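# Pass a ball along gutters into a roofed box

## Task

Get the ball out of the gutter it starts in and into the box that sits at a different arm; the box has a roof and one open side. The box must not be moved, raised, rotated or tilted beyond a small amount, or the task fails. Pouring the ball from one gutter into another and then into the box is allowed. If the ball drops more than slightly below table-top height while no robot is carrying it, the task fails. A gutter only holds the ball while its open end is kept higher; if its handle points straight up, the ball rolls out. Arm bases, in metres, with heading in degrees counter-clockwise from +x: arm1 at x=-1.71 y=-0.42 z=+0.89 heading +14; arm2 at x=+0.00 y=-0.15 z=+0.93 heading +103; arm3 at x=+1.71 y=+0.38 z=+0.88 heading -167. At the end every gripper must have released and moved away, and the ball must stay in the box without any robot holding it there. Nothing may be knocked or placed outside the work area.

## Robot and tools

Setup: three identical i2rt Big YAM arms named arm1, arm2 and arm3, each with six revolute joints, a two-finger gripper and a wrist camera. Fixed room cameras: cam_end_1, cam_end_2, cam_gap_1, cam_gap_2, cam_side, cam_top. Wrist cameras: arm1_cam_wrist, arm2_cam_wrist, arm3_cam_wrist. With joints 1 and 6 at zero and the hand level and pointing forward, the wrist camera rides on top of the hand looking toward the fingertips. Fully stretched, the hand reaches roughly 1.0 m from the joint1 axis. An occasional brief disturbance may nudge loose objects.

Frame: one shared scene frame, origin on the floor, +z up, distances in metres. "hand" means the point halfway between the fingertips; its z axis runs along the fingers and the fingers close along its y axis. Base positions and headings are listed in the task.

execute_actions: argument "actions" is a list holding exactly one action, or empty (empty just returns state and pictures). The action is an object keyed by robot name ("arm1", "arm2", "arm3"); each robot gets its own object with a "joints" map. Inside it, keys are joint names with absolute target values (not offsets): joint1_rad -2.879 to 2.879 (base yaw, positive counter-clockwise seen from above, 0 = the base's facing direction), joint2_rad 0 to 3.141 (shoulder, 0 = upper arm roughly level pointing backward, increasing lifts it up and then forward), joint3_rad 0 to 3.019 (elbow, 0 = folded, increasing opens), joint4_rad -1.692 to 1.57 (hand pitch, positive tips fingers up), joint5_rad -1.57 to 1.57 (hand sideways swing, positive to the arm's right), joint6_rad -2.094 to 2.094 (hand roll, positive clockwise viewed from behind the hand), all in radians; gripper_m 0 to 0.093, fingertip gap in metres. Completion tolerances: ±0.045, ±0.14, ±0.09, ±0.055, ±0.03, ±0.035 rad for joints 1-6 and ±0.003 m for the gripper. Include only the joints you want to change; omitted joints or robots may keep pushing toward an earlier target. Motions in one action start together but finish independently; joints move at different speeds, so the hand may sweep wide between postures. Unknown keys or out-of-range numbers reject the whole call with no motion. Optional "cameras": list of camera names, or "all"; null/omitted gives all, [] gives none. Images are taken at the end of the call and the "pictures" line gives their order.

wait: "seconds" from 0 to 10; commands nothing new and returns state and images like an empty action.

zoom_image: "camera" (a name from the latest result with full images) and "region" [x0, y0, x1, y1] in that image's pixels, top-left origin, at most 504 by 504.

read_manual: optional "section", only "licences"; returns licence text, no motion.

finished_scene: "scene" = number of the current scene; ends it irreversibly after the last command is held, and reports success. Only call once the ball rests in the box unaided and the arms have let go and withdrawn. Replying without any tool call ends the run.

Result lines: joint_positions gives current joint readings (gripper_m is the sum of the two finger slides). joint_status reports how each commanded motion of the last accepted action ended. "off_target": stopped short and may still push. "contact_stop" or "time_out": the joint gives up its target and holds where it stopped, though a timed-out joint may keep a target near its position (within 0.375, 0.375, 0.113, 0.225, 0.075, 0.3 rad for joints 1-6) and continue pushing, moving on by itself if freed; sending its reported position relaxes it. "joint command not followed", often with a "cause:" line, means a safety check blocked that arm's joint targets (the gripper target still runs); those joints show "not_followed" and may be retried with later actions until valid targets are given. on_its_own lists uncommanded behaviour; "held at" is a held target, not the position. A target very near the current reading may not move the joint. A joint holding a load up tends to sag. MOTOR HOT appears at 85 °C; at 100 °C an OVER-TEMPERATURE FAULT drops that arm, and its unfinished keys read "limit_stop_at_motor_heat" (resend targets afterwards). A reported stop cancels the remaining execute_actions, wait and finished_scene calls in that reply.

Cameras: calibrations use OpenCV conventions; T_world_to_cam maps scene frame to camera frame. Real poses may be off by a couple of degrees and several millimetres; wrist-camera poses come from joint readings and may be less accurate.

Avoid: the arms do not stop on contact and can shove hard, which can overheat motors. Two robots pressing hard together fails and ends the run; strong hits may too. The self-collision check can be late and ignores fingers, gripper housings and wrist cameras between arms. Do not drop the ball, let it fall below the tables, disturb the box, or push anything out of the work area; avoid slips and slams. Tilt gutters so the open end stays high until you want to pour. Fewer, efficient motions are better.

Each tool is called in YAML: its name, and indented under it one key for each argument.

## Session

execute_actions:
  actions: []

Scene clock: 0.00 s.
Motor temperatures (°C, as the motors report them): arm1=[27 28 36 29 26 26] | arm2=[25 30 36 25 25 24] | arm3=[25 29 33 26 26 25]
arm1.joint_positions: joint1_rad=-0.709 joint2_rad=+0.448 joint3_rad=+1.410 joint4_rad=-1.501 joint5_rad=-0.268 joint6_rad=+0.069 gripper_m=+0.094
arm1.joint_status: not commanded
arm1.hand: x=-1.5784 y=-0.4514 z=+1.4350 quat_wxyz=(-0.504, -0.165, -0.848, -0.027) (m; scene frame)
arm2.joint_positions: joint1_rad=-0.257 joint2_rad=+0.528 joint3_rad=+1.364 joint4_rad=-1.618 joint5_rad=+0.142 joint6_rad=-0.719 gripper_m=+0.095
arm2.joint_status: not commanded
arm2.hand: x=+0.0289 y=+0.0100 z=+1.4182 quat_wxyz=(-0.373, +0.823, -0.419, -0.089) (m; scene frame)
arm3.joint_positions: joint1_rad=+0.813 joint2_rad=+0.318 joint3_rad=+1.494 joint4_rad=-1.535 joint5_rad=-0.296 joint6_rad=-0.569 gripper_m=+0.095
arm3.joint_status: not commanded
arm3.hand: x=+1.7276 y=+0.2995 z=+1.4653 quat_wxyz=(-0.249, -0.506, -0.646, +0.515) (m; scene frame)
pictures: arm1_cam_wrist, arm2_cam_wrist, arm3_cam_wrist, cam_end_1, cam_end_2, cam_gap_1, cam_gap_2, cam_side, cam_top
camera_calibration (this result's frames):
arm1_cam_wrist: T_world_to_cam=[[-0.252534, -0.941831, -0.221767, -0.505677], [-0.849302, 0.325573, -0.415558, -0.58912], [0.463587, 0.0834048, -0.882117, 2.15692], [0, 0, 0, 1]] pos_world=[-1.62796, -0.464358, 1.5457]
arm2_cam_wrist: T_world_to_cam=[[0.757247, 0.362617, 0.543219, -0.791931], [0.399707, -0.915072, 0.0536496, -0.0759647], [0.516539, 0.176502, -0.837875, 1.29507], [0, 0, 0, 1]] pos_world=[-0.0389006, -0.0109279, 1.51937]
arm3_cam_wrist: T_world_to_cam=[[-0.91485, 0.0422378, 0.401578, 0.979816], [-0.178531, 0.849718, -0.49609, 0.788168], [-0.362182, -0.525543, -0.769824, 2.03831], [0, 0, 0, 1]] pos_world=[1.77534, 0.360111, 1.56667]
Images, in order (width x height): arm1_cam_wrist 504x504, arm2_cam_wrist 504x504, arm3_cam_wrist 504x504, cam_end_1 504x504, cam_end_2 504x504, cam_gap_1 504x504, cam_gap_2 504x504, cam_side 504x504, cam_top 504x504.

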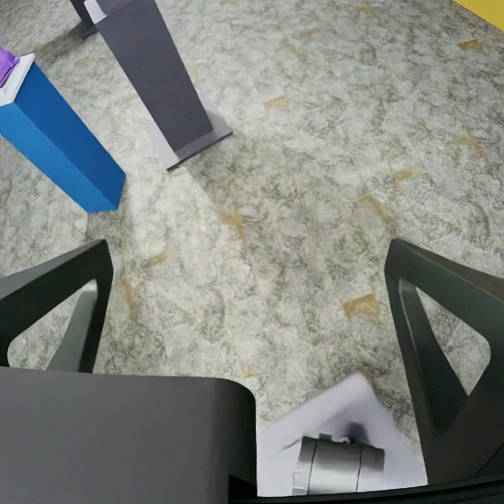

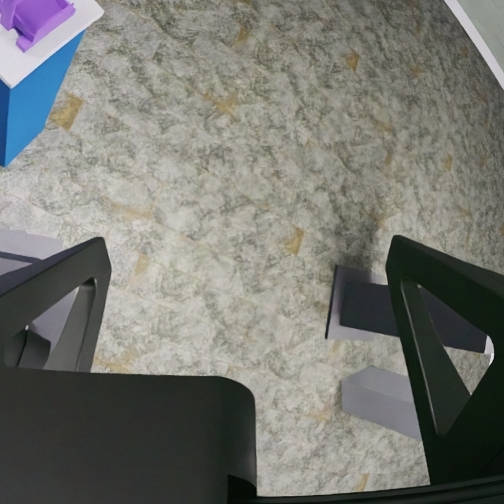

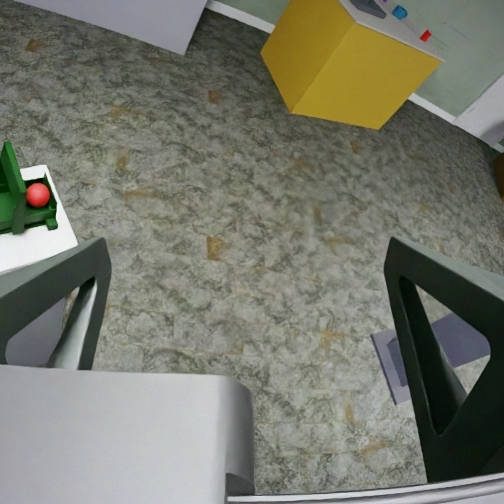

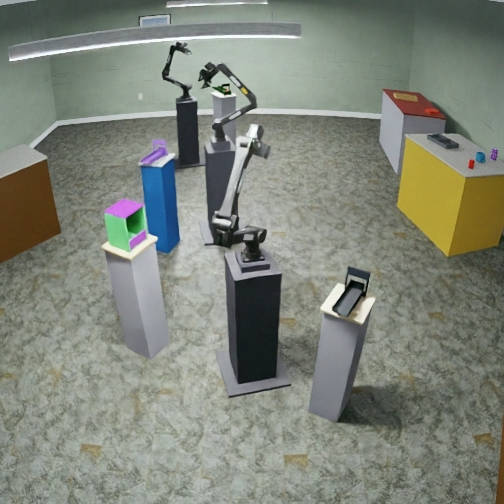

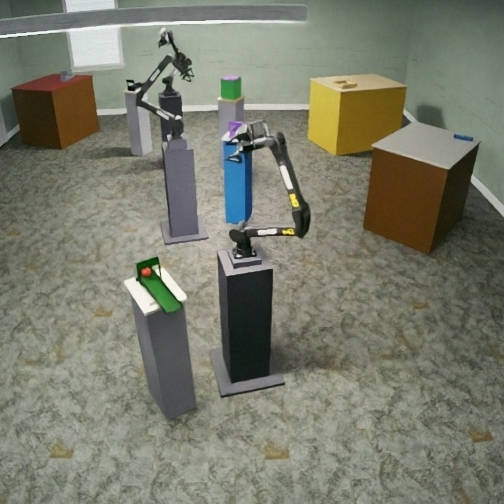

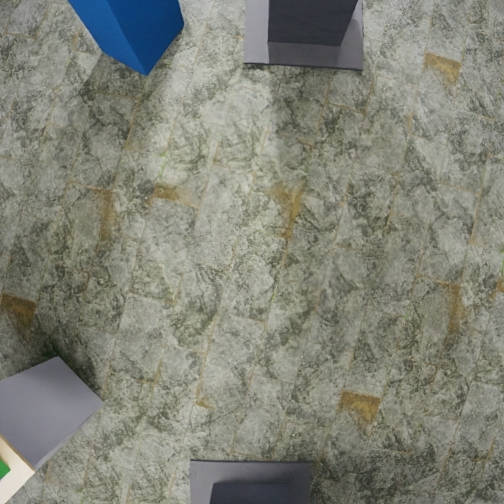

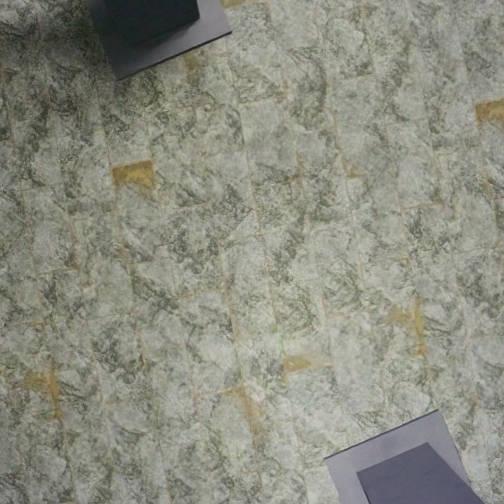

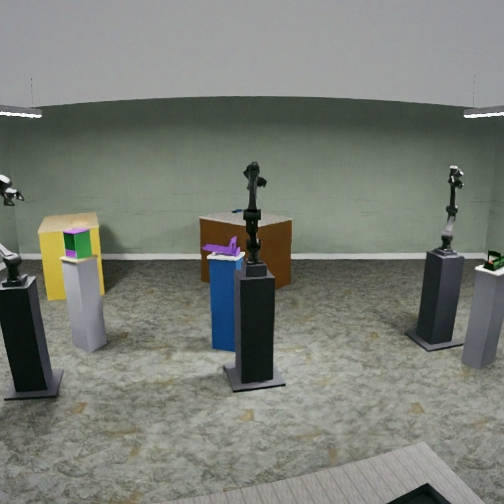

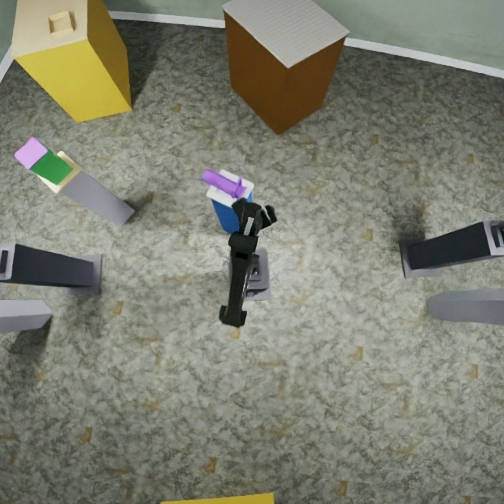

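zoom_image:
  camera: "cam_end_2"
  region: [100, 230, 220, 350]

zoom_image:
  camera: "cam_end_1"
  region: [290, 240, 410, 360]

zoom_image:
  camera: "cam_end_1"
  region: [80, 130, 220, 270]

zoom_image:
  camera: "cam_top"
  region: [180, 150, 280, 250]

zoom_image:
  camera: "arm3_cam_wrist"
  region: [0, 130, 140, 270]

zoom_image:
  camera: "arm2_cam_wrist"
  region: [0, 0, 140, 140]

Region (100, 230, 220, 350) of cam_end_2's 504x504 image, scaled by 4.200, with more detail than that image has.

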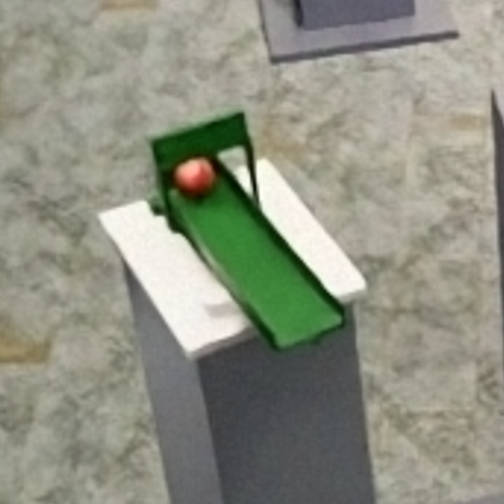

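Region (290, 240, 410, 360) of cam_end_1's 504x504 image, scaled by 4.200, with more detail than that image has.

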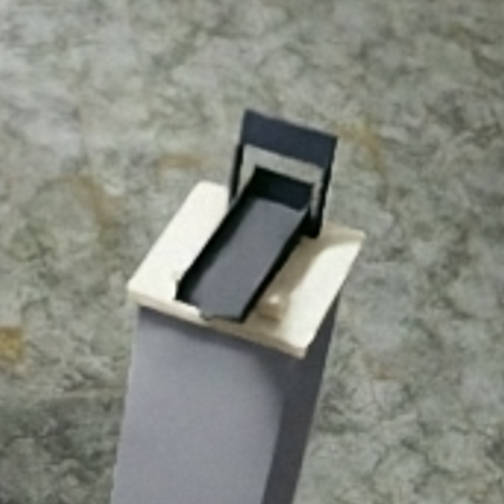

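Region (80, 130, 220, 270) of cam_end_1's 504x504 image, scaled by 3.600, with more detail than that image has.

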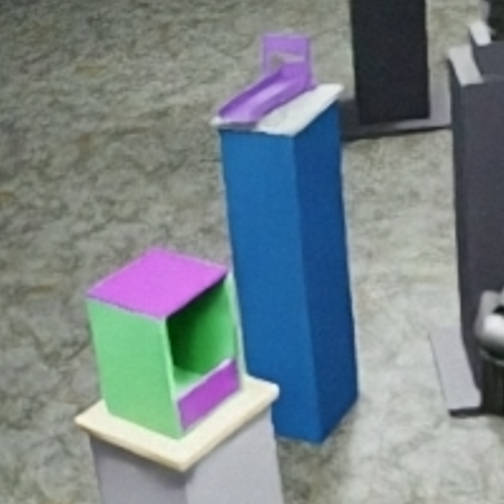

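Region (180, 150, 280, 250) of cam_top's 504x504 image, scaled by 5.040, with more detail than that image has.

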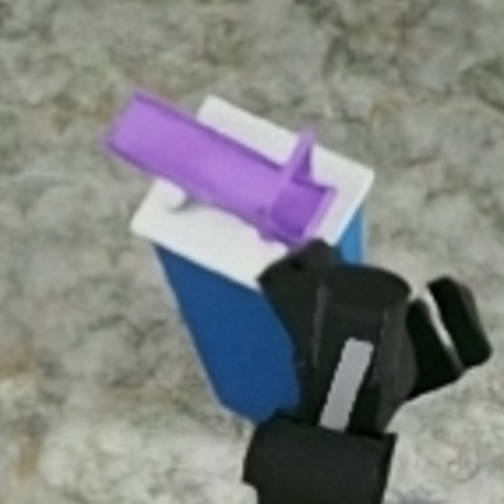

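Region (0, 130, 140, 270) of arm3_cam_wrist's 504x504 image, scaled by 3.600, with more detail than that image has.

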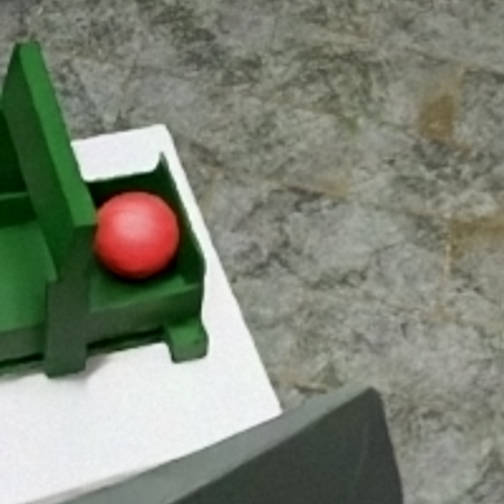

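Region (0, 0, 140, 140) of arm2_cam_wrist's 504x504 image, scaled by 3.600, with more detail than that image has.

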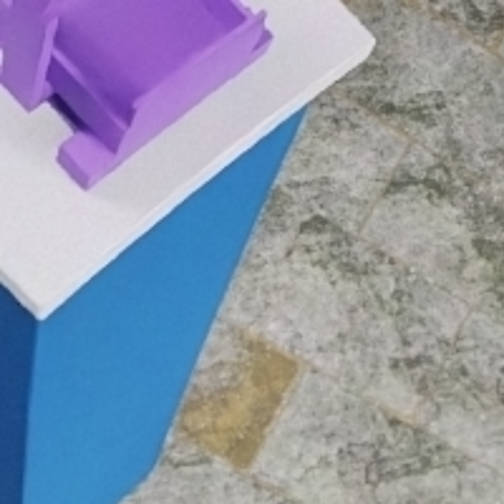

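zoom_image:
  camera: "cam_end_1"
  region: [200, 200, 310, 310]

zoom_image:
  camera: "cam_end_1"
  region: [200, 100, 310, 210]

Region (200, 200, 310, 310) of cam_end_1's 504x504 image, scaled by 4.582, with more detail than that image has.

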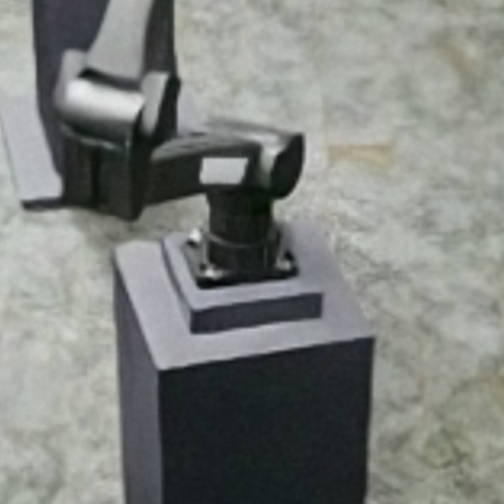

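Region (200, 100, 310, 210) of cam_end_1's 504x504 image, scaled by 4.582, with more detail than that image has.

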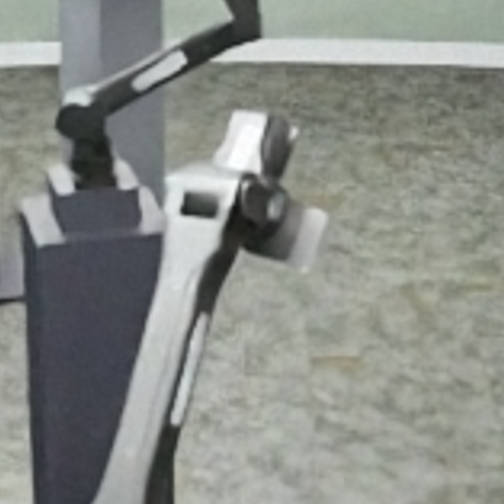

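execute_actions:
  actions:
    - {"arm1": {"joints": {"joint1_rad": -2.214, "joint2_rad": 1.67, "joint3_rad": 1.58, "joint4_rad": -1.42, "joint5_rad": 0.195, "joint6_rad": 0.063, "gripper_m": 0.07}}, "arm2": {"joints": {"joint1_rad": 0.028, "joint2_rad": 1.50, "joint3_rad": 1.17, "joint4_rad": -1.11, "joint5_rad": -0.173, "joint6_rad": 0.475, "gripper_m": 0.07}}, "arm3": {"joints": {"joint1_rad": 1.737, "joint2_rad": 1.59, "joint3_rad": 1.45, "joint4_rad": -1.42, "joint5_rad": -0.193, "joint6_rad": -0.138, "gripper_m": 0.07}}}
  cameras: ["arm1_cam_wrist", "arm2_cam_wrist", "arm3_cam_wrist", "cam_end_1", "cam_end_2"]

Scene clock: 107.43 s.
Motor temperatures (°C, as the motors report them): arm1=[27 28 38 29 26 26] | arm2=[25 30 38 25 25 24] | arm3=[25 29 33 27 26 25]
arm1.joint_positions: joint1_rad=-2.218 joint2_rad=+1.694 joint3_rad=+1.553 joint4_rad=-1.413 joint5_rad=+0.193 joint6_rad=+0.069 gripper_m=+0.070
arm1.joint_status: all done
arm1.hand: x=-1.9470 y=-0.8922 z=+1.0814 quat_wxyz=(+0.078, -0.847, -0.523, +0.056) (m; scene frame)
arm2.joint_positions: joint1_rad=+0.021 joint2_rad=+1.496 joint3_rad=+1.161 joint4_rad=-1.123 joint5_rad=-0.171 joint6_rad=+0.460 gripper_m=+0.070
arm2.joint_status: all done
arm2.hand: x=-0.1370 y=+0.2773 z=+1.0687 quat_wxyz=(+0.057, +0.627, -0.772, -0.081) (m; scene frame)
arm3.joint_positions: joint1_rad=+1.744 joint2_rad=+1.585 joint3_rad=+1.451 joint4_rad=-1.422 joint5_rad=-0.194 joint6_rad=-0.147 gripper_m=+0.070
arm3.joint_status: all done
arm3.hand: x=+1.9298 y=-0.0527 z=+1.0956 quat_wxyz=(-0.065, -0.487, -0.868, -0.077) (m; scene frame)
pictures: arm1_cam_wrist, arm2_cam_wrist, arm3_cam_wrist, cam_end_1, cam_end_2
camera_calibration (this result's frames):
arm1_cam_wrist: T_world_to_cam=[[-0.872932, 0.450674, 0.186767, -1.49962], [0.47366, 0.691346, 0.545607, 0.957196], [0.11677, 0.564742, -0.816964, 1.73637], [0, 0, 0, 1]] pos_world=[-1.96521, -0.966517, 1.17638]
arm2_cam_wrist: T_world_to_cam=[[0.960696, -0.203956, -0.188322, 0.393393], [-0.0587241, -0.812345, 0.580214, -0.400314], [-0.27132, -0.54635, -0.792393, 1.08462], [0, 0, 0, 1]] pos_world=[-0.107158, 0.347627, 1.1658]
arm3_cam_wrist: T_world_to_cam=[[-0.840099, -0.503181, -0.202591, 1.81706], [-0.525924, 0.664144, 0.531336, 0.475084], [-0.132809, 0.552922, -0.822581, 1.31381], [0, 0, 0, 1]] pos_world=[1.95085, -0.127649, 1.1964]
Images, in order (width x height): arm1_cam_wrist 504x504, arm2_cam_wrist 504x504, arm3_cam_wrist 504x504, cam_end_1 504x504, cam_end_2 504x504.

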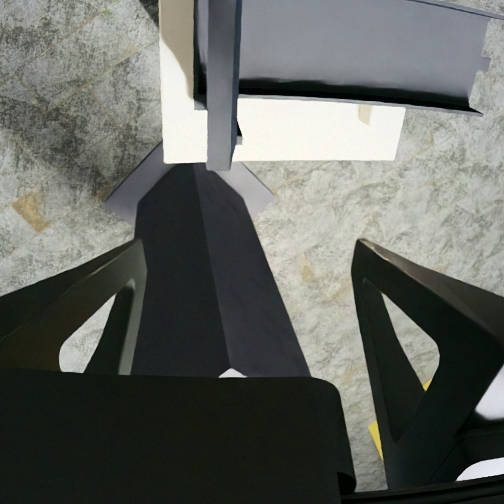

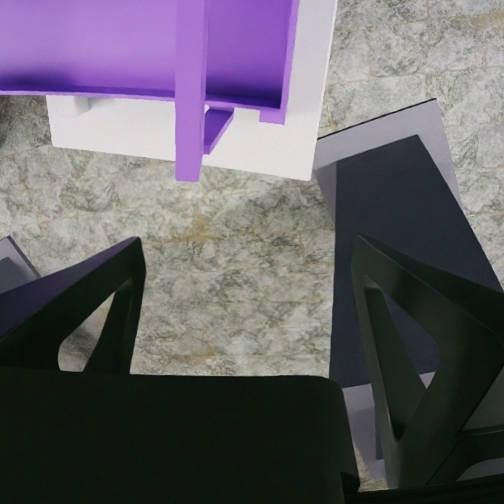

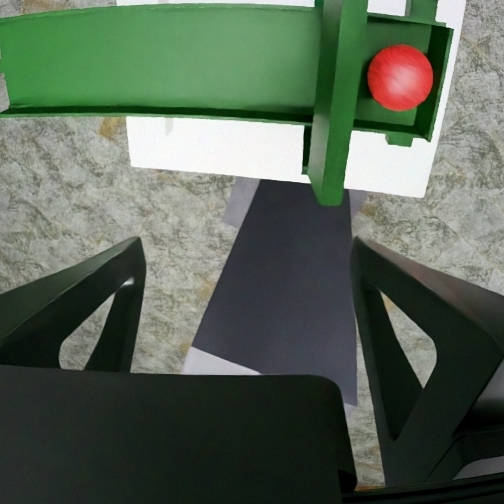

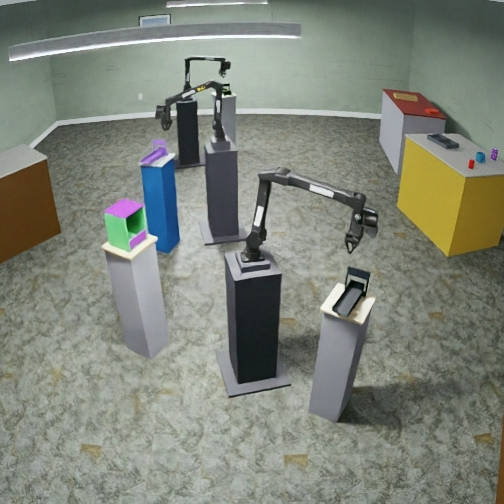

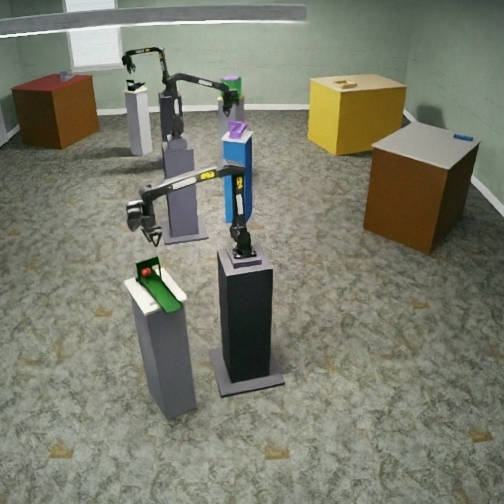

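zoom_image:
  camera: "arm3_cam_wrist"
  region: [270, 0, 480, 210]

zoom_image:
  camera: "arm2_cam_wrist"
  region: [120, 0, 330, 210]

zoom_image:
  camera: "arm1_cam_wrist"
  region: [130, 0, 340, 210]

Region (270, 0, 480, 210) of arm3_cam_wrist's 504x504 image, scaled by 2.400, with more detail than that image has.

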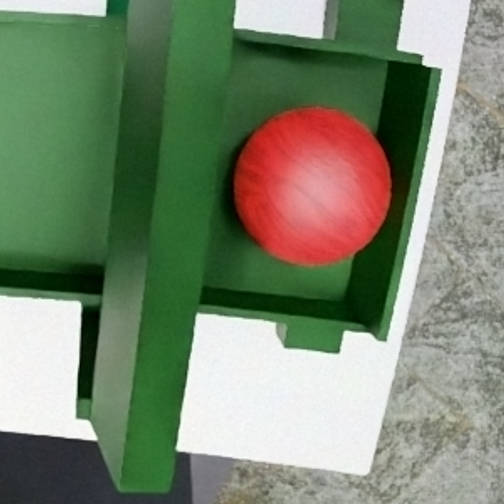

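Region (120, 0, 330, 210) of arm2_cam_wrist's 504x504 image, scaled by 2.400, with more detail than that image has.

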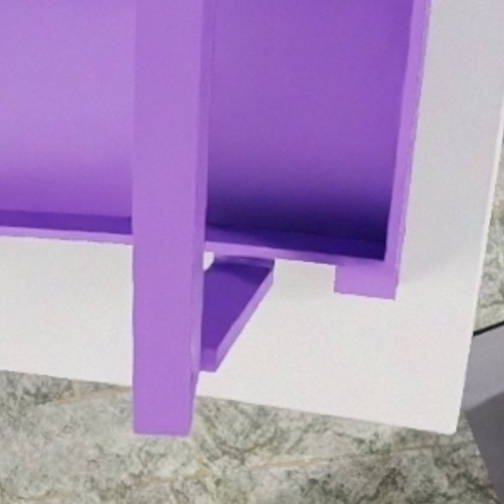

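Region (130, 0, 340, 210) of arm1_cam_wrist's 504x504 image, scaled by 2.400, with more detail than that image has.

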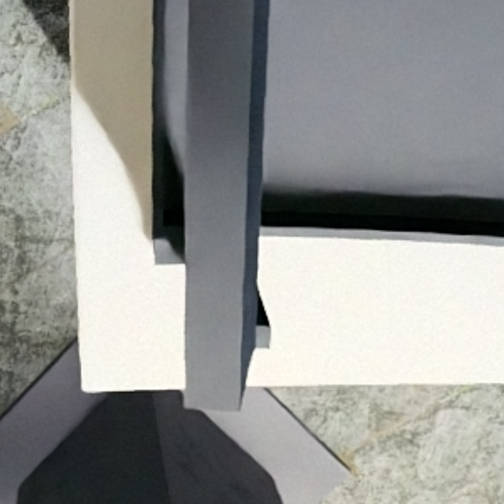

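execute_actions:
  actions:
    - {"arm1": {"joints": {"joint1_rad": -2.242, "joint2_rad": 1.90, "joint4_rad": -1.20, "joint5_rad": 0.194, "joint6_rad": 0.118}}, "arm2": {"joints": {"joint1_rad": 0.082, "joint2_rad": 1.76, "joint3_rad": 1.24, "joint4_rad": -0.865, "joint5_rad": -0.161, "joint6_rad": 0.605}}, "arm3": {"joints": {"joint1_rad": 1.708, "joint2_rad": 1.80, "joint3_rad": 1.38, "joint4_rad": -1.163}}}
  cameras: ["arm1_cam_wrist", "arm2_cam_wrist", "arm3_cam_wrist", "cam_end_1", "cam_end_2"]

Scene clock: 190.63 s.
Motor temperatures (°C, as the motors report them): arm1=[27 30 40 29 26 26] | arm2=[25 31 39 25 25 24] | arm3=[25 30 35 26 26 25]
arm1.joint_positions: joint1_rad=-2.239 joint2_rad=+1.926 joint3_rad=+1.553 joint4_rad=-1.209 joint5_rad=+0.193 joint6_rad=+0.101 gripper_m=+0.070
arm1.joint_status: all done
arm1.hand: x=-1.9767 y=-0.9335 z=+0.9591 quat_wxyz=(+0.086, -0.860, -0.501, +0.046) (m; scene frame)
arm2.joint_positions: joint1_rad=+0.080 joint2_rad=+1.773 joint3_rad=+1.213 joint4_rad=-0.877 joint5_rad=-0.163 joint6_rad=+0.590 gripper_m=+0.070
arm2.joint_status: all done
arm2.hand: x=-0.1816 y=+0.3354 z=+0.9653 quat_wxyz=(+0.057, +0.600, -0.794, -0.084) (m; scene frame)
arm3.joint_positions: joint1_rad=+1.709 joint2_rad=+1.800 joint3_rad=+1.379 joint4_rad=-1.175 joint5_rad=-0.194 joint6_rad=-0.146 gripper_m=+0.070
arm3.joint_status: all done
arm3.hand: x=+1.9293 y=-0.0952 z=+0.9656 quat_wxyz=(-0.050, -0.504, -0.858, -0.089) (m; scene frame)
pictures: arm1_cam_wrist, arm2_cam_wrist, arm3_cam_wrist, cam_end_1, cam_end_2
camera_calibration (this result's frames):
arm1_cam_wrist: T_world_to_cam=[[-0.850177, 0.491242, 0.189422, -1.4038], [0.504078, 0.655602, 0.56222, 1.07732], [0.152, 0.57347, -0.805002, 1.72961], [0, 0, 0, 1]] pos_world=[-1.99944, -1.00857, 1.05256]
arm2_cam_wrist: T_world_to_cam=[[0.942942, -0.270828, -0.193682, 0.453069], [-0.11135, -0.804711, 0.58313, -0.310678], [-0.313786, -0.528292, -0.788953, 1.00523], [0, 0, 0, 1]] pos_world=[-0.146384, 0.403754, 1.062]
arm3_cam_wrist: T_world_to_cam=[[-0.860493, -0.465159, -0.207793, 1.8169], [-0.493831, 0.661305, 0.564629, 0.47786], [-0.125227, 0.588475, -0.798759, 1.19608], [0, 0, 0, 1]] pos_world=[1.9492, -0.174727, 1.06311]
Images, in order (width x height): arm1_cam_wrist 504x504, arm2_cam_wrist 504x504, arm3_cam_wrist 504x504, cam_end_1 504x504, cam_end_2 504x504.

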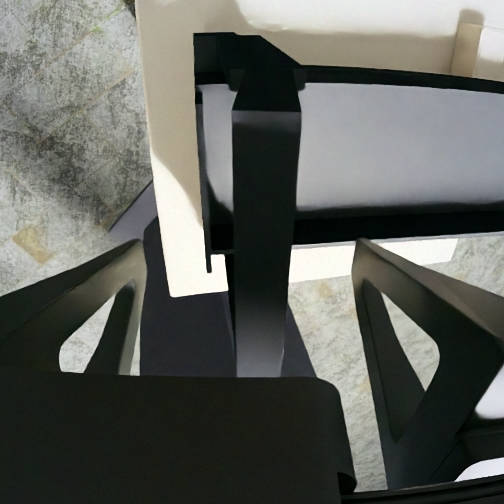

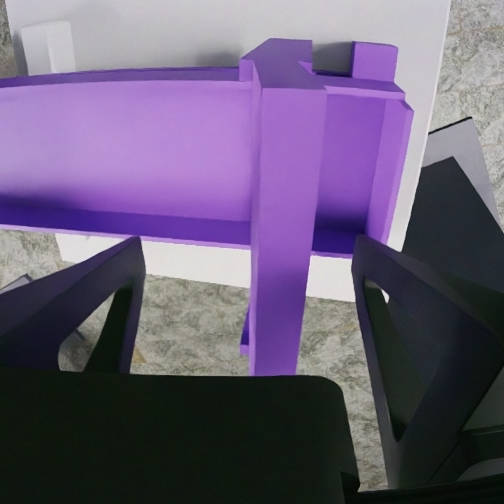

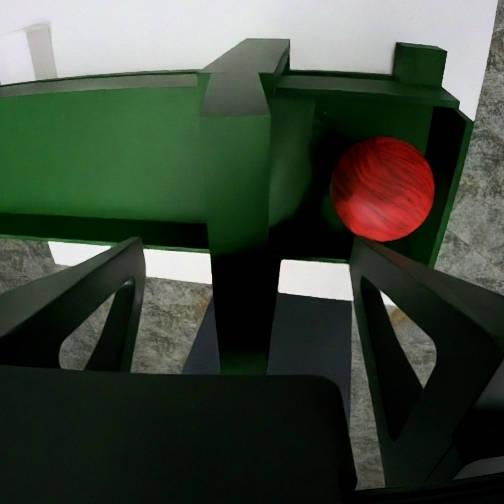

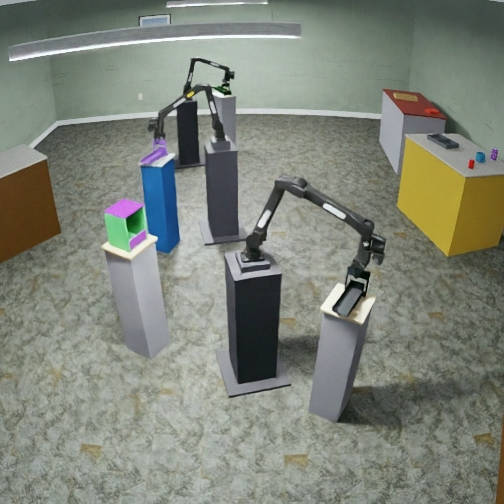

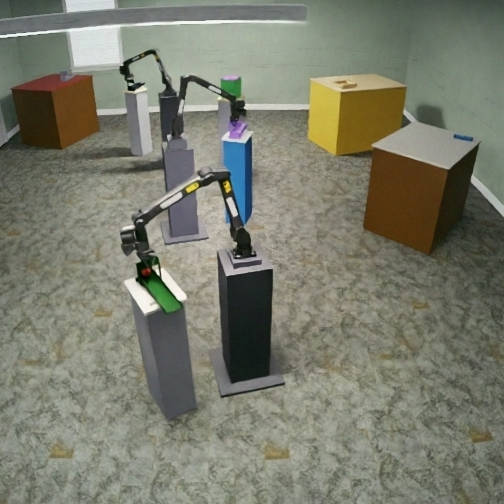

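execute_actions:
  actions:
    - {"arm1": {"joints": {"gripper_m": 0.0}}, "arm2": {"joints": {"joint1_rad": 0.060, "gripper_m": 0.0}}, "arm3": {"joints": {"gripper_m": 0.0}}}
  cameras: ["arm1_cam_wrist", "arm2_cam_wrist", "arm3_cam_wrist"]

Scene clock: 199.60 s.
Motor temperatures (°C, as the motors report them): arm1=[27 30 40 29 26 26] | arm2=[25 31 39 25 25 24] | arm3=[25 31 35 26 26 25]
arm1.joint_positions: joint1_rad=-2.239 joint2_rad=+1.921 joint3_rad=+1.553 joint4_rad=-1.208 joint5_rad=+0.202 joint6_rad=+0.103 gripper_m=+0.011
arm1.joint_status: gripper_m off_target (ended at +0.011, target +0.000)
arm1.hand: x=-1.9784 y=-0.9332 z=+0.9619 quat_wxyz=(+0.088, -0.860, -0.500, +0.050) (m; scene frame)
arm2.joint_positions: joint1_rad=+0.073 joint2_rad=+1.773 joint3_rad=+1.213 joint4_rad=-0.875 joint5_rad=-0.166 joint6_rad=+0.591 gripper_m=+0.012
arm2.joint_status: gripper_m off_target (ended at +0.012, target +0.000); the others done
arm2.hand: x=-0.1789 y=+0.3367 z=+0.9654 quat_wxyz=(+0.058, +0.597, -0.796, -0.085) (m; scene frame)
arm3.joint_positions: joint1_rad=+1.709 joint2_rad=+1.800 joint3_rad=+1.379 joint4_rad=-1.175 joint5_rad=-0.199 joint6_rad=-0.147 gripper_m=+0.012
arm3.joint_status: gripper_m off_target (ended at +0.012, target +0.000)
arm3.hand: x=+1.9301 y=-0.0950 z=+0.9661 quat_wxyz=(-0.052, -0.504, -0.858, -0.091) (m; scene frame)
pictures: arm1_cam_wrist, arm2_cam_wrist, arm3_cam_wrist
camera_calibration (this result's frames):
arm1_cam_wrist: T_world_to_cam=[[-0.847069, 0.493589, 0.197086, -1.40492], [0.511209, 0.655228, 0.556185, 1.09592], [0.145391, 0.571879, -0.807351, 1.71961], [0, 0, 0, 1]] pos_world=[-2.00032, -1.00803, 1.05568]
arm2_cam_wrist: T_world_to_cam=[[0.940332, -0.277639, -0.196706, 0.455572], [-0.115317, -0.803928, 0.583439, -0.310625], [-0.320123, -0.525943, -0.787976, 1.00403], [0, 0, 0, 1]] pos_world=[-0.142794, 0.404828, 1.062]
arm3_cam_wrist: T_world_to_cam=[[-0.859108, -0.465423, -0.212874, 1.82009], [-0.497213, 0.660428, 0.562685, 0.4861], [-0.121299, 0.58925, -0.798793, 1.189], [0, 0, 0, 1]] pos_world=[1.94957, -0.174539, 1.06369]
Images, in order (width x height): arm1_cam_wrist 504x504, arm2_cam_wrist 504x504, arm3_cam_wrist 504x504.

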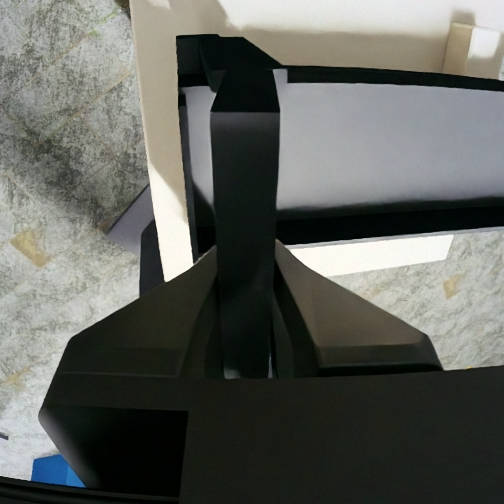

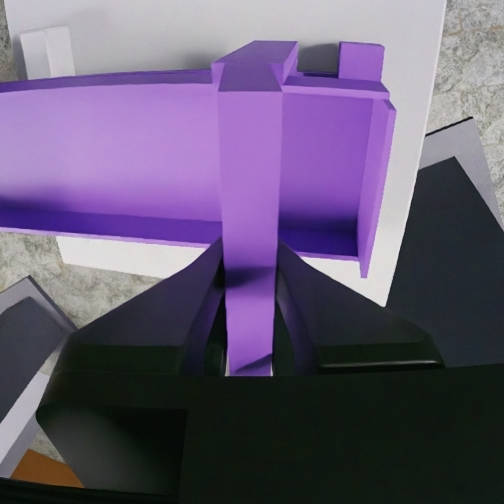

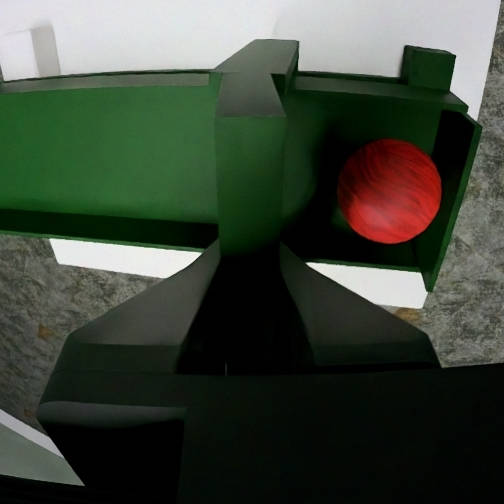

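execute_actions:
  actions:
    - {"arm1": {"joints": {"joint2_rad": 1.72, "joint6_rad": -0.35}}, "arm2": {"joints": {"joint2_rad": 1.57, "joint6_rad": 1.0}}, "arm3": {"joints": {"joint2_rad": 1.60, "joint4_rad": -1.02, "joint5_rad": -0.45, "joint6_rad": 0.30}}}
  cameras: ["arm3_cam_wrist", "cam_end_1", "cam_end_2"]

Scene clock: 250.83 s.
Motor temperatures (°C, as the motors report them): arm1=[27 31 40 29 26 26] | arm2=[25 32 39 25 25 24] | arm3=[25 31 34 26 26 25]
arm1.joint_positions: joint1_rad=-2.239 joint2_rad=+1.722 joint3_rad=+1.553 joint4_rad=-1.208 joint5_rad=+0.194 joint6_rad=-0.332 gripper_m=+0.011
arm1.joint_status: all done
arm1.hand: x=-1.9773 y=-0.9341 z=+1.0714 quat_wxyz=(+0.053, -0.736, -0.665, +0.119) (m; scene frame)
arm2.joint_positions: joint1_rad=+0.072 joint2_rad=+1.570 joint3_rad=+1.213 joint4_rad=-0.875 joint5_rad=-0.159 joint6_rad=+0.984 gripper_m=+0.012
arm2.joint_status: all done
arm2.hand: x=-0.1799 y=+0.3455 z=+1.0679 quat_wxyz=(+0.055, +0.432, -0.884, -0.171) (m; scene frame)
arm3.joint_positions: joint1_rad=+1.709 joint2_rad=+1.599 joint3_rad=+1.375 joint4_rad=-1.037 joint5_rad=-0.442 joint6_rad=+0.290 gripper_m=+0.012
arm3.joint_status: all done
arm3.hand: x=+1.9758 y=-0.1066 z=+1.0846 quat_wxyz=(-0.230, -0.631, -0.729, -0.133) (m; scene frame)
pictures: arm3_cam_wrist, cam_end_1, cam_end_2
camera_calibration (this result's frames):
arm3_cam_wrist: T_world_to_cam=[[-0.857832, -0.156506, -0.48952, 2.20959], [-0.361177, 0.861211, 0.357585, 0.424859], [0.365616, 0.483551, -0.795301, 0.318959], [0, 0, 0, 1]] pos_world=[1.93229, -0.174312, 1.18338]
Images, in order (width x height): arm3_cam_wrist 504x504, cam_end_1 504x504, cam_end_2 504x504.

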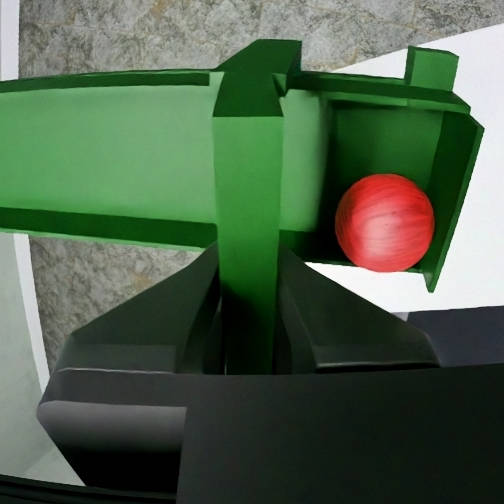

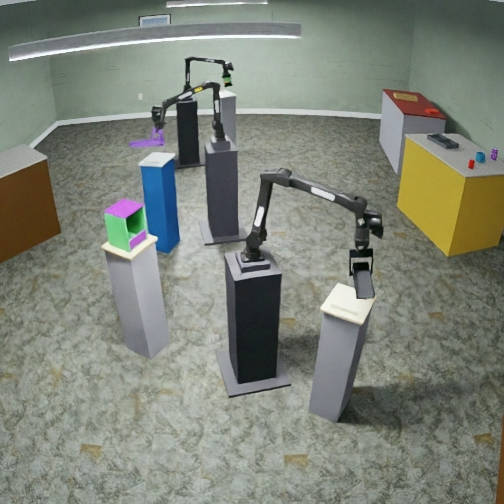

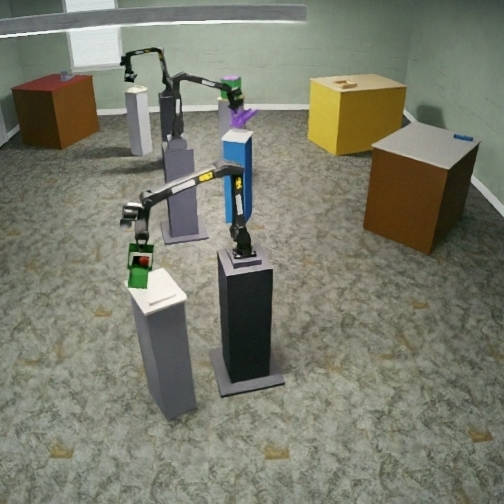

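execute_actions:
  actions: []

Scene clock: 266.33 s.
Motor temperatures (°C, as the motors report them): arm1=[27 30 41 29 26 26] | arm2=[25 31 40 25 25 24] | arm3=[25 31 35 26 27 25]
arm1.joint_positions: joint1_rad=-2.239 joint2_rad=+1.722 joint3_rad=+1.553 joint4_rad=-1.208 joint5_rad=+0.194 joint6_rad=-0.333 gripper_m=+0.011
arm1.joint_status: all done
arm1.hand: x=-1.9773 y=-0.9341 z=+1.0714 quat_wxyz=(+0.053, -0.736, -0.665, +0.119) (m; scene frame)
arm2.joint_positions: joint1_rad=+0.072 joint2_rad=+1.570 joint3_rad=+1.213 joint4_rad=-0.875 joint5_rad=-0.159 joint6_rad=+0.984 gripper_m=+0.012
arm2.joint_status: all done
arm2.hand: x=-0.1799 y=+0.3455 z=+1.0679 quat_wxyz=(+0.055, +0.432, -0.884, -0.171) (m; scene frame)
arm3.joint_positions: joint1_rad=+1.709 joint2_rad=+1.599 joint3_rad=+1.375 joint4_rad=-1.037 joint5_rad=-0.442 joint6_rad=+0.290 gripper_m=+0.012
arm3.joint_status: all done
arm3.hand: x=+1.9758 y=-0.1066 z=+1.0846 quat_wxyz=(-0.230, -0.631, -0.729, -0.133) (m; scene frame)
pictures: arm1_cam_wrist, arm2_cam_wrist, arm3_cam_wrist, cam_end_1, cam_end_2, cam_gap_1, cam_gap_2, cam_side, cam_top
camera_calibration (this result's frames):
arm1_cam_wrist: T_world_to_cam=[[-0.965444, 0.120104, 0.231286, -2.04472], [0.217439, 0.860443, 0.460823, 0.748093], [-0.143662, 0.495189, -0.856825, 1.21818], [0, 0, 0, 1]] pos_world=[-1.96172, -1.00134, 1.17194]
arm2_cam_wrist: T_world_to_cam=[[0.74395, -0.573886, -0.342336, 0.701715], [-0.355112, -0.773501, 0.524968, -0.354645], [-0.566069, -0.268982, -0.77924, 0.946677], [0, 0, 0, 1]] pos_world=[-0.112095, 0.383026, 1.16409]
arm3_cam_wrist: T_world_to_cam=[[-0.857865, -0.156131, -0.489582, 2.20976], [-0.360908, 0.861261, 0.357736, 0.424168], [0.365804, 0.483584, -0.795194, 0.318476], [0, 0, 0, 1]] pos_world=[1.93226, -0.174317, 1.18337]
Images, in order (width x height): arm1_cam_wrist 504x504, arm2_cam_wrist 504x504, arm3_cam_wrist 504x504, cam_end_1 504x504, cam_end_2 504x504, cam_gap_1 504x504, cam_gap_2 504x504, cam_side 504x504, cam_top 504x504.

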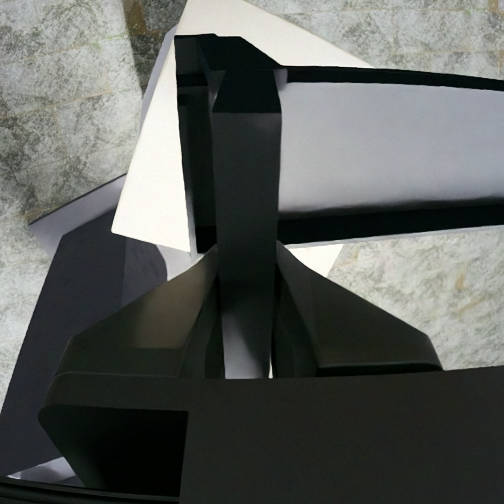

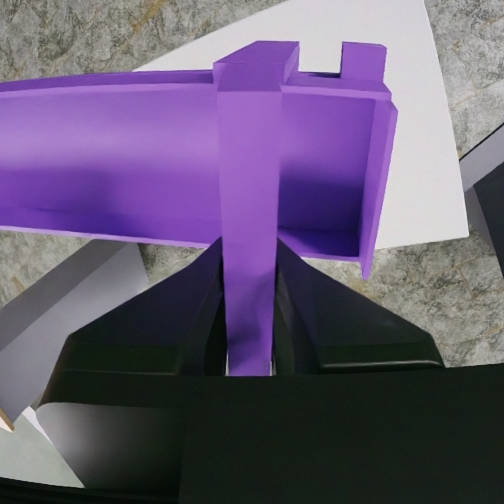

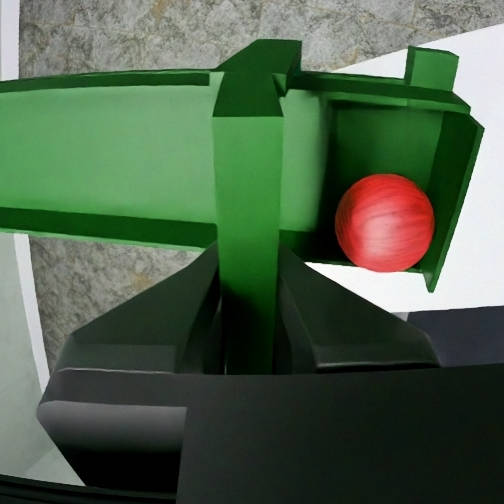

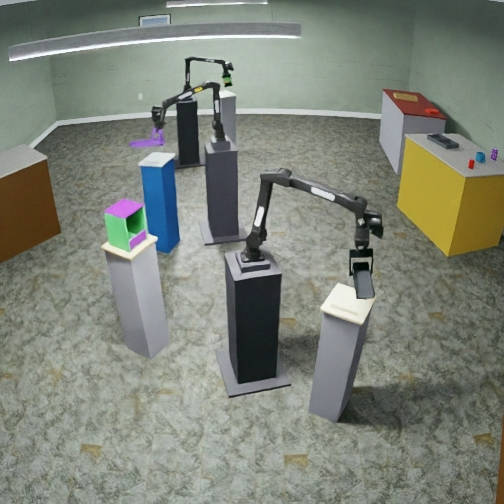

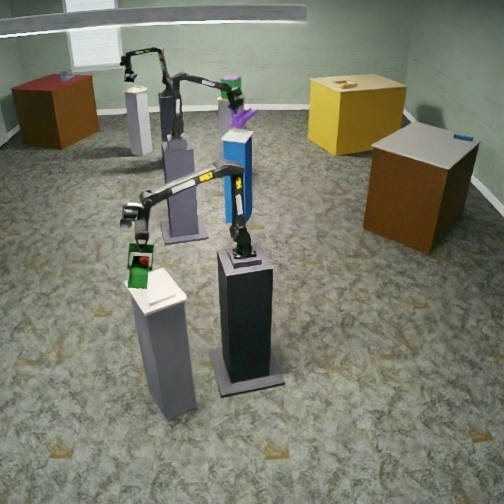

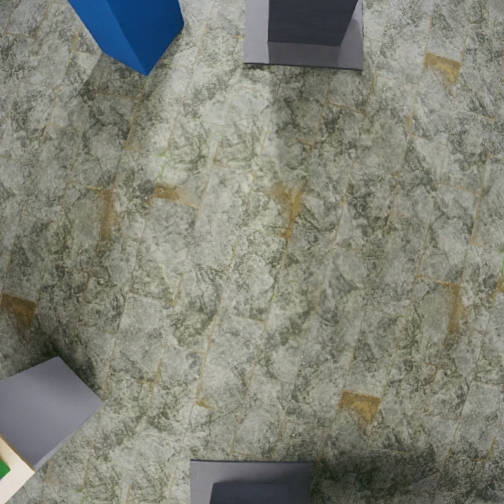

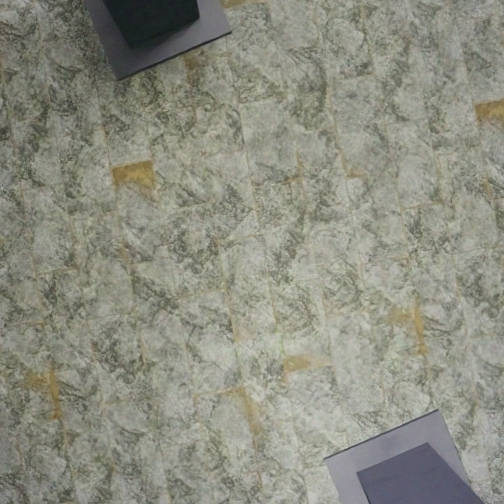

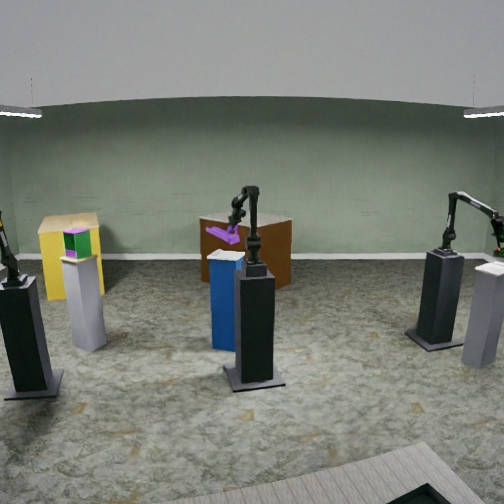

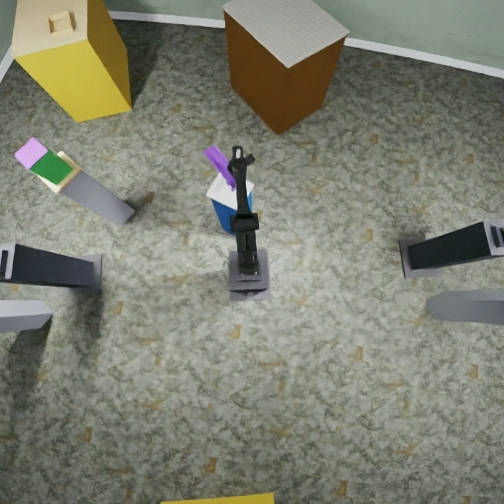

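execute_actions:
  actions:
    - {"arm3": {"joints": {"joint1_rad": 0.076, "joint2_rad": 1.765, "joint3_rad": 1.76, "joint4_rad": -0.9, "joint5_rad": 0.0, "joint6_rad": 1.58}}, "arm2": {"joints": {"joint1_rad": -1.47, "joint2_rad": 2.12, "joint3_rad": 1.92, "joint4_rad": -0.965, "joint5_rad": 0.0, "joint6_rad": 1.58}}, "arm1": {"joints": {"joint1_rad": -0.8, "joint5_rad": 0.0, "joint6_rad": -1.58}}}
  cameras: ["arm3_cam_wrist", "cam_gap_2", "cam_side"]

Scene clock: 304.60 s.
Motor temperatures (°C, as the motors report them): arm1=[27 30 41 29 26 26] | arm2=[25 32 41 25 25 24] | arm3=[25 31 36 26 27 25]
arm1.joint_positions: joint1_rad=-0.794 joint2_rad=+1.739 joint3_rad=+1.553 joint4_rad=-1.200 joint5_rad=-0.003 joint6_rad=-1.563 gripper_m=+0.011
arm1.joint_status: all done
arm1.hand: x=-1.2254 y=-0.7225 z=+1.0676 quat_wxyz=(-0.054, +0.486, -0.869, +0.075) (m; scene frame)
arm2.joint_positions: joint1_rad=-1.464 joint2_rad=+2.153 joint3_rad=+1.885 joint4_rad=-0.963 joint5_rad=+0.000 joint6_rad=+1.567 gripper_m=+0.012
arm2.joint_status: all done
arm2.hand: x=+0.6970 y=+0.0861 z=+1.0034 quat_wxyz=(-0.103, -0.570, -0.804, -0.133) (m; scene frame)
arm3.joint_positions: joint1_rad=+0.072 joint2_rad=+1.795 joint3_rad=+1.713 joint4_rad=-0.903 joint5_rad=+0.003 joint6_rad=+1.571 gripper_m=+0.012
arm3.joint_status: all done
arm3.hand: x=+1.0548 y=+0.1721 z=+1.1270 quat_wxyz=(-0.227, -0.771, +0.569, +0.173) (m; scene frame)
pictures: arm3_cam_wrist, cam_gap_2, cam_side
camera_calibration (this result's frames):
arm3_cam_wrist: T_world_to_cam=[[0.800115, 0.237863, -0.550669, -0.263877], [0.53476, -0.698742, 0.475175, -0.972068], [-0.271749, -0.674671, -0.686274, 1.3034], [0, 0, 0, 1]] pos_world=[1.08515, 0.262906, 1.21108]
Images, in order (width x height): arm3_cam_wrist 504x504, cam_gap_2 504x504, cam_side 504x504.

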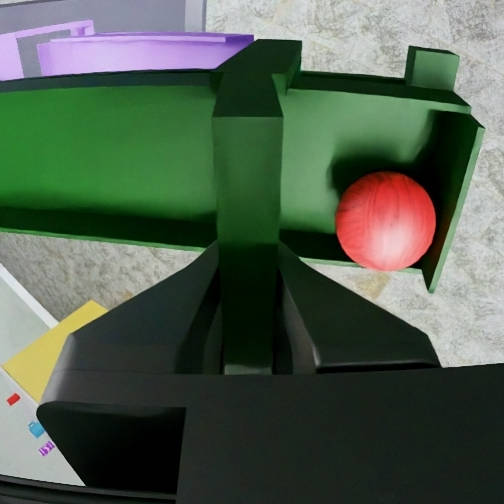

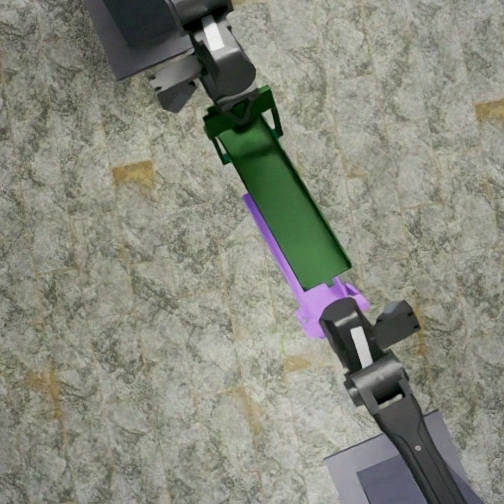

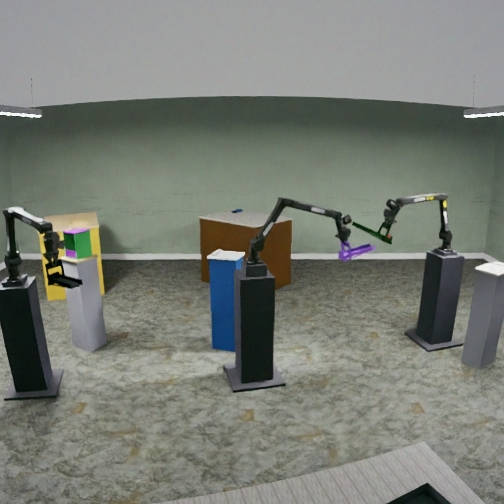

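zoom_image:
  camera: "cam_gap_2"
  region: [180, 80, 420, 360]

zoom_image:
  camera: "cam_side"
  region: [310, 180, 430, 280]

Region (180, 80, 420, 360) of cam_gap_2's 504x504 image, scaled by 1.800, with more detail than that image has; it fills the left 432 columns of this view, and the rest is white.

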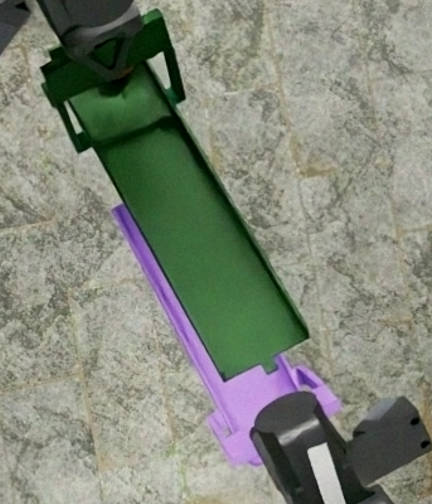

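Region (310, 180, 430, 280) of cam_side's 504x504 image, scaled by 4.200, with more detail than that image has.

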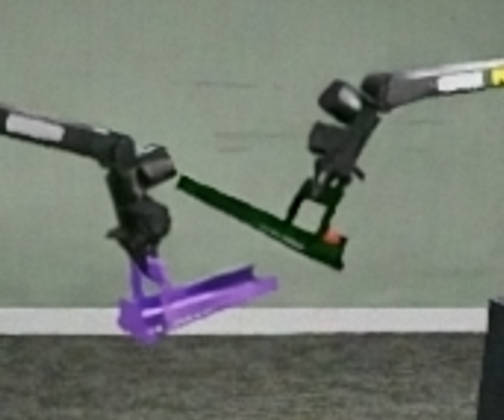

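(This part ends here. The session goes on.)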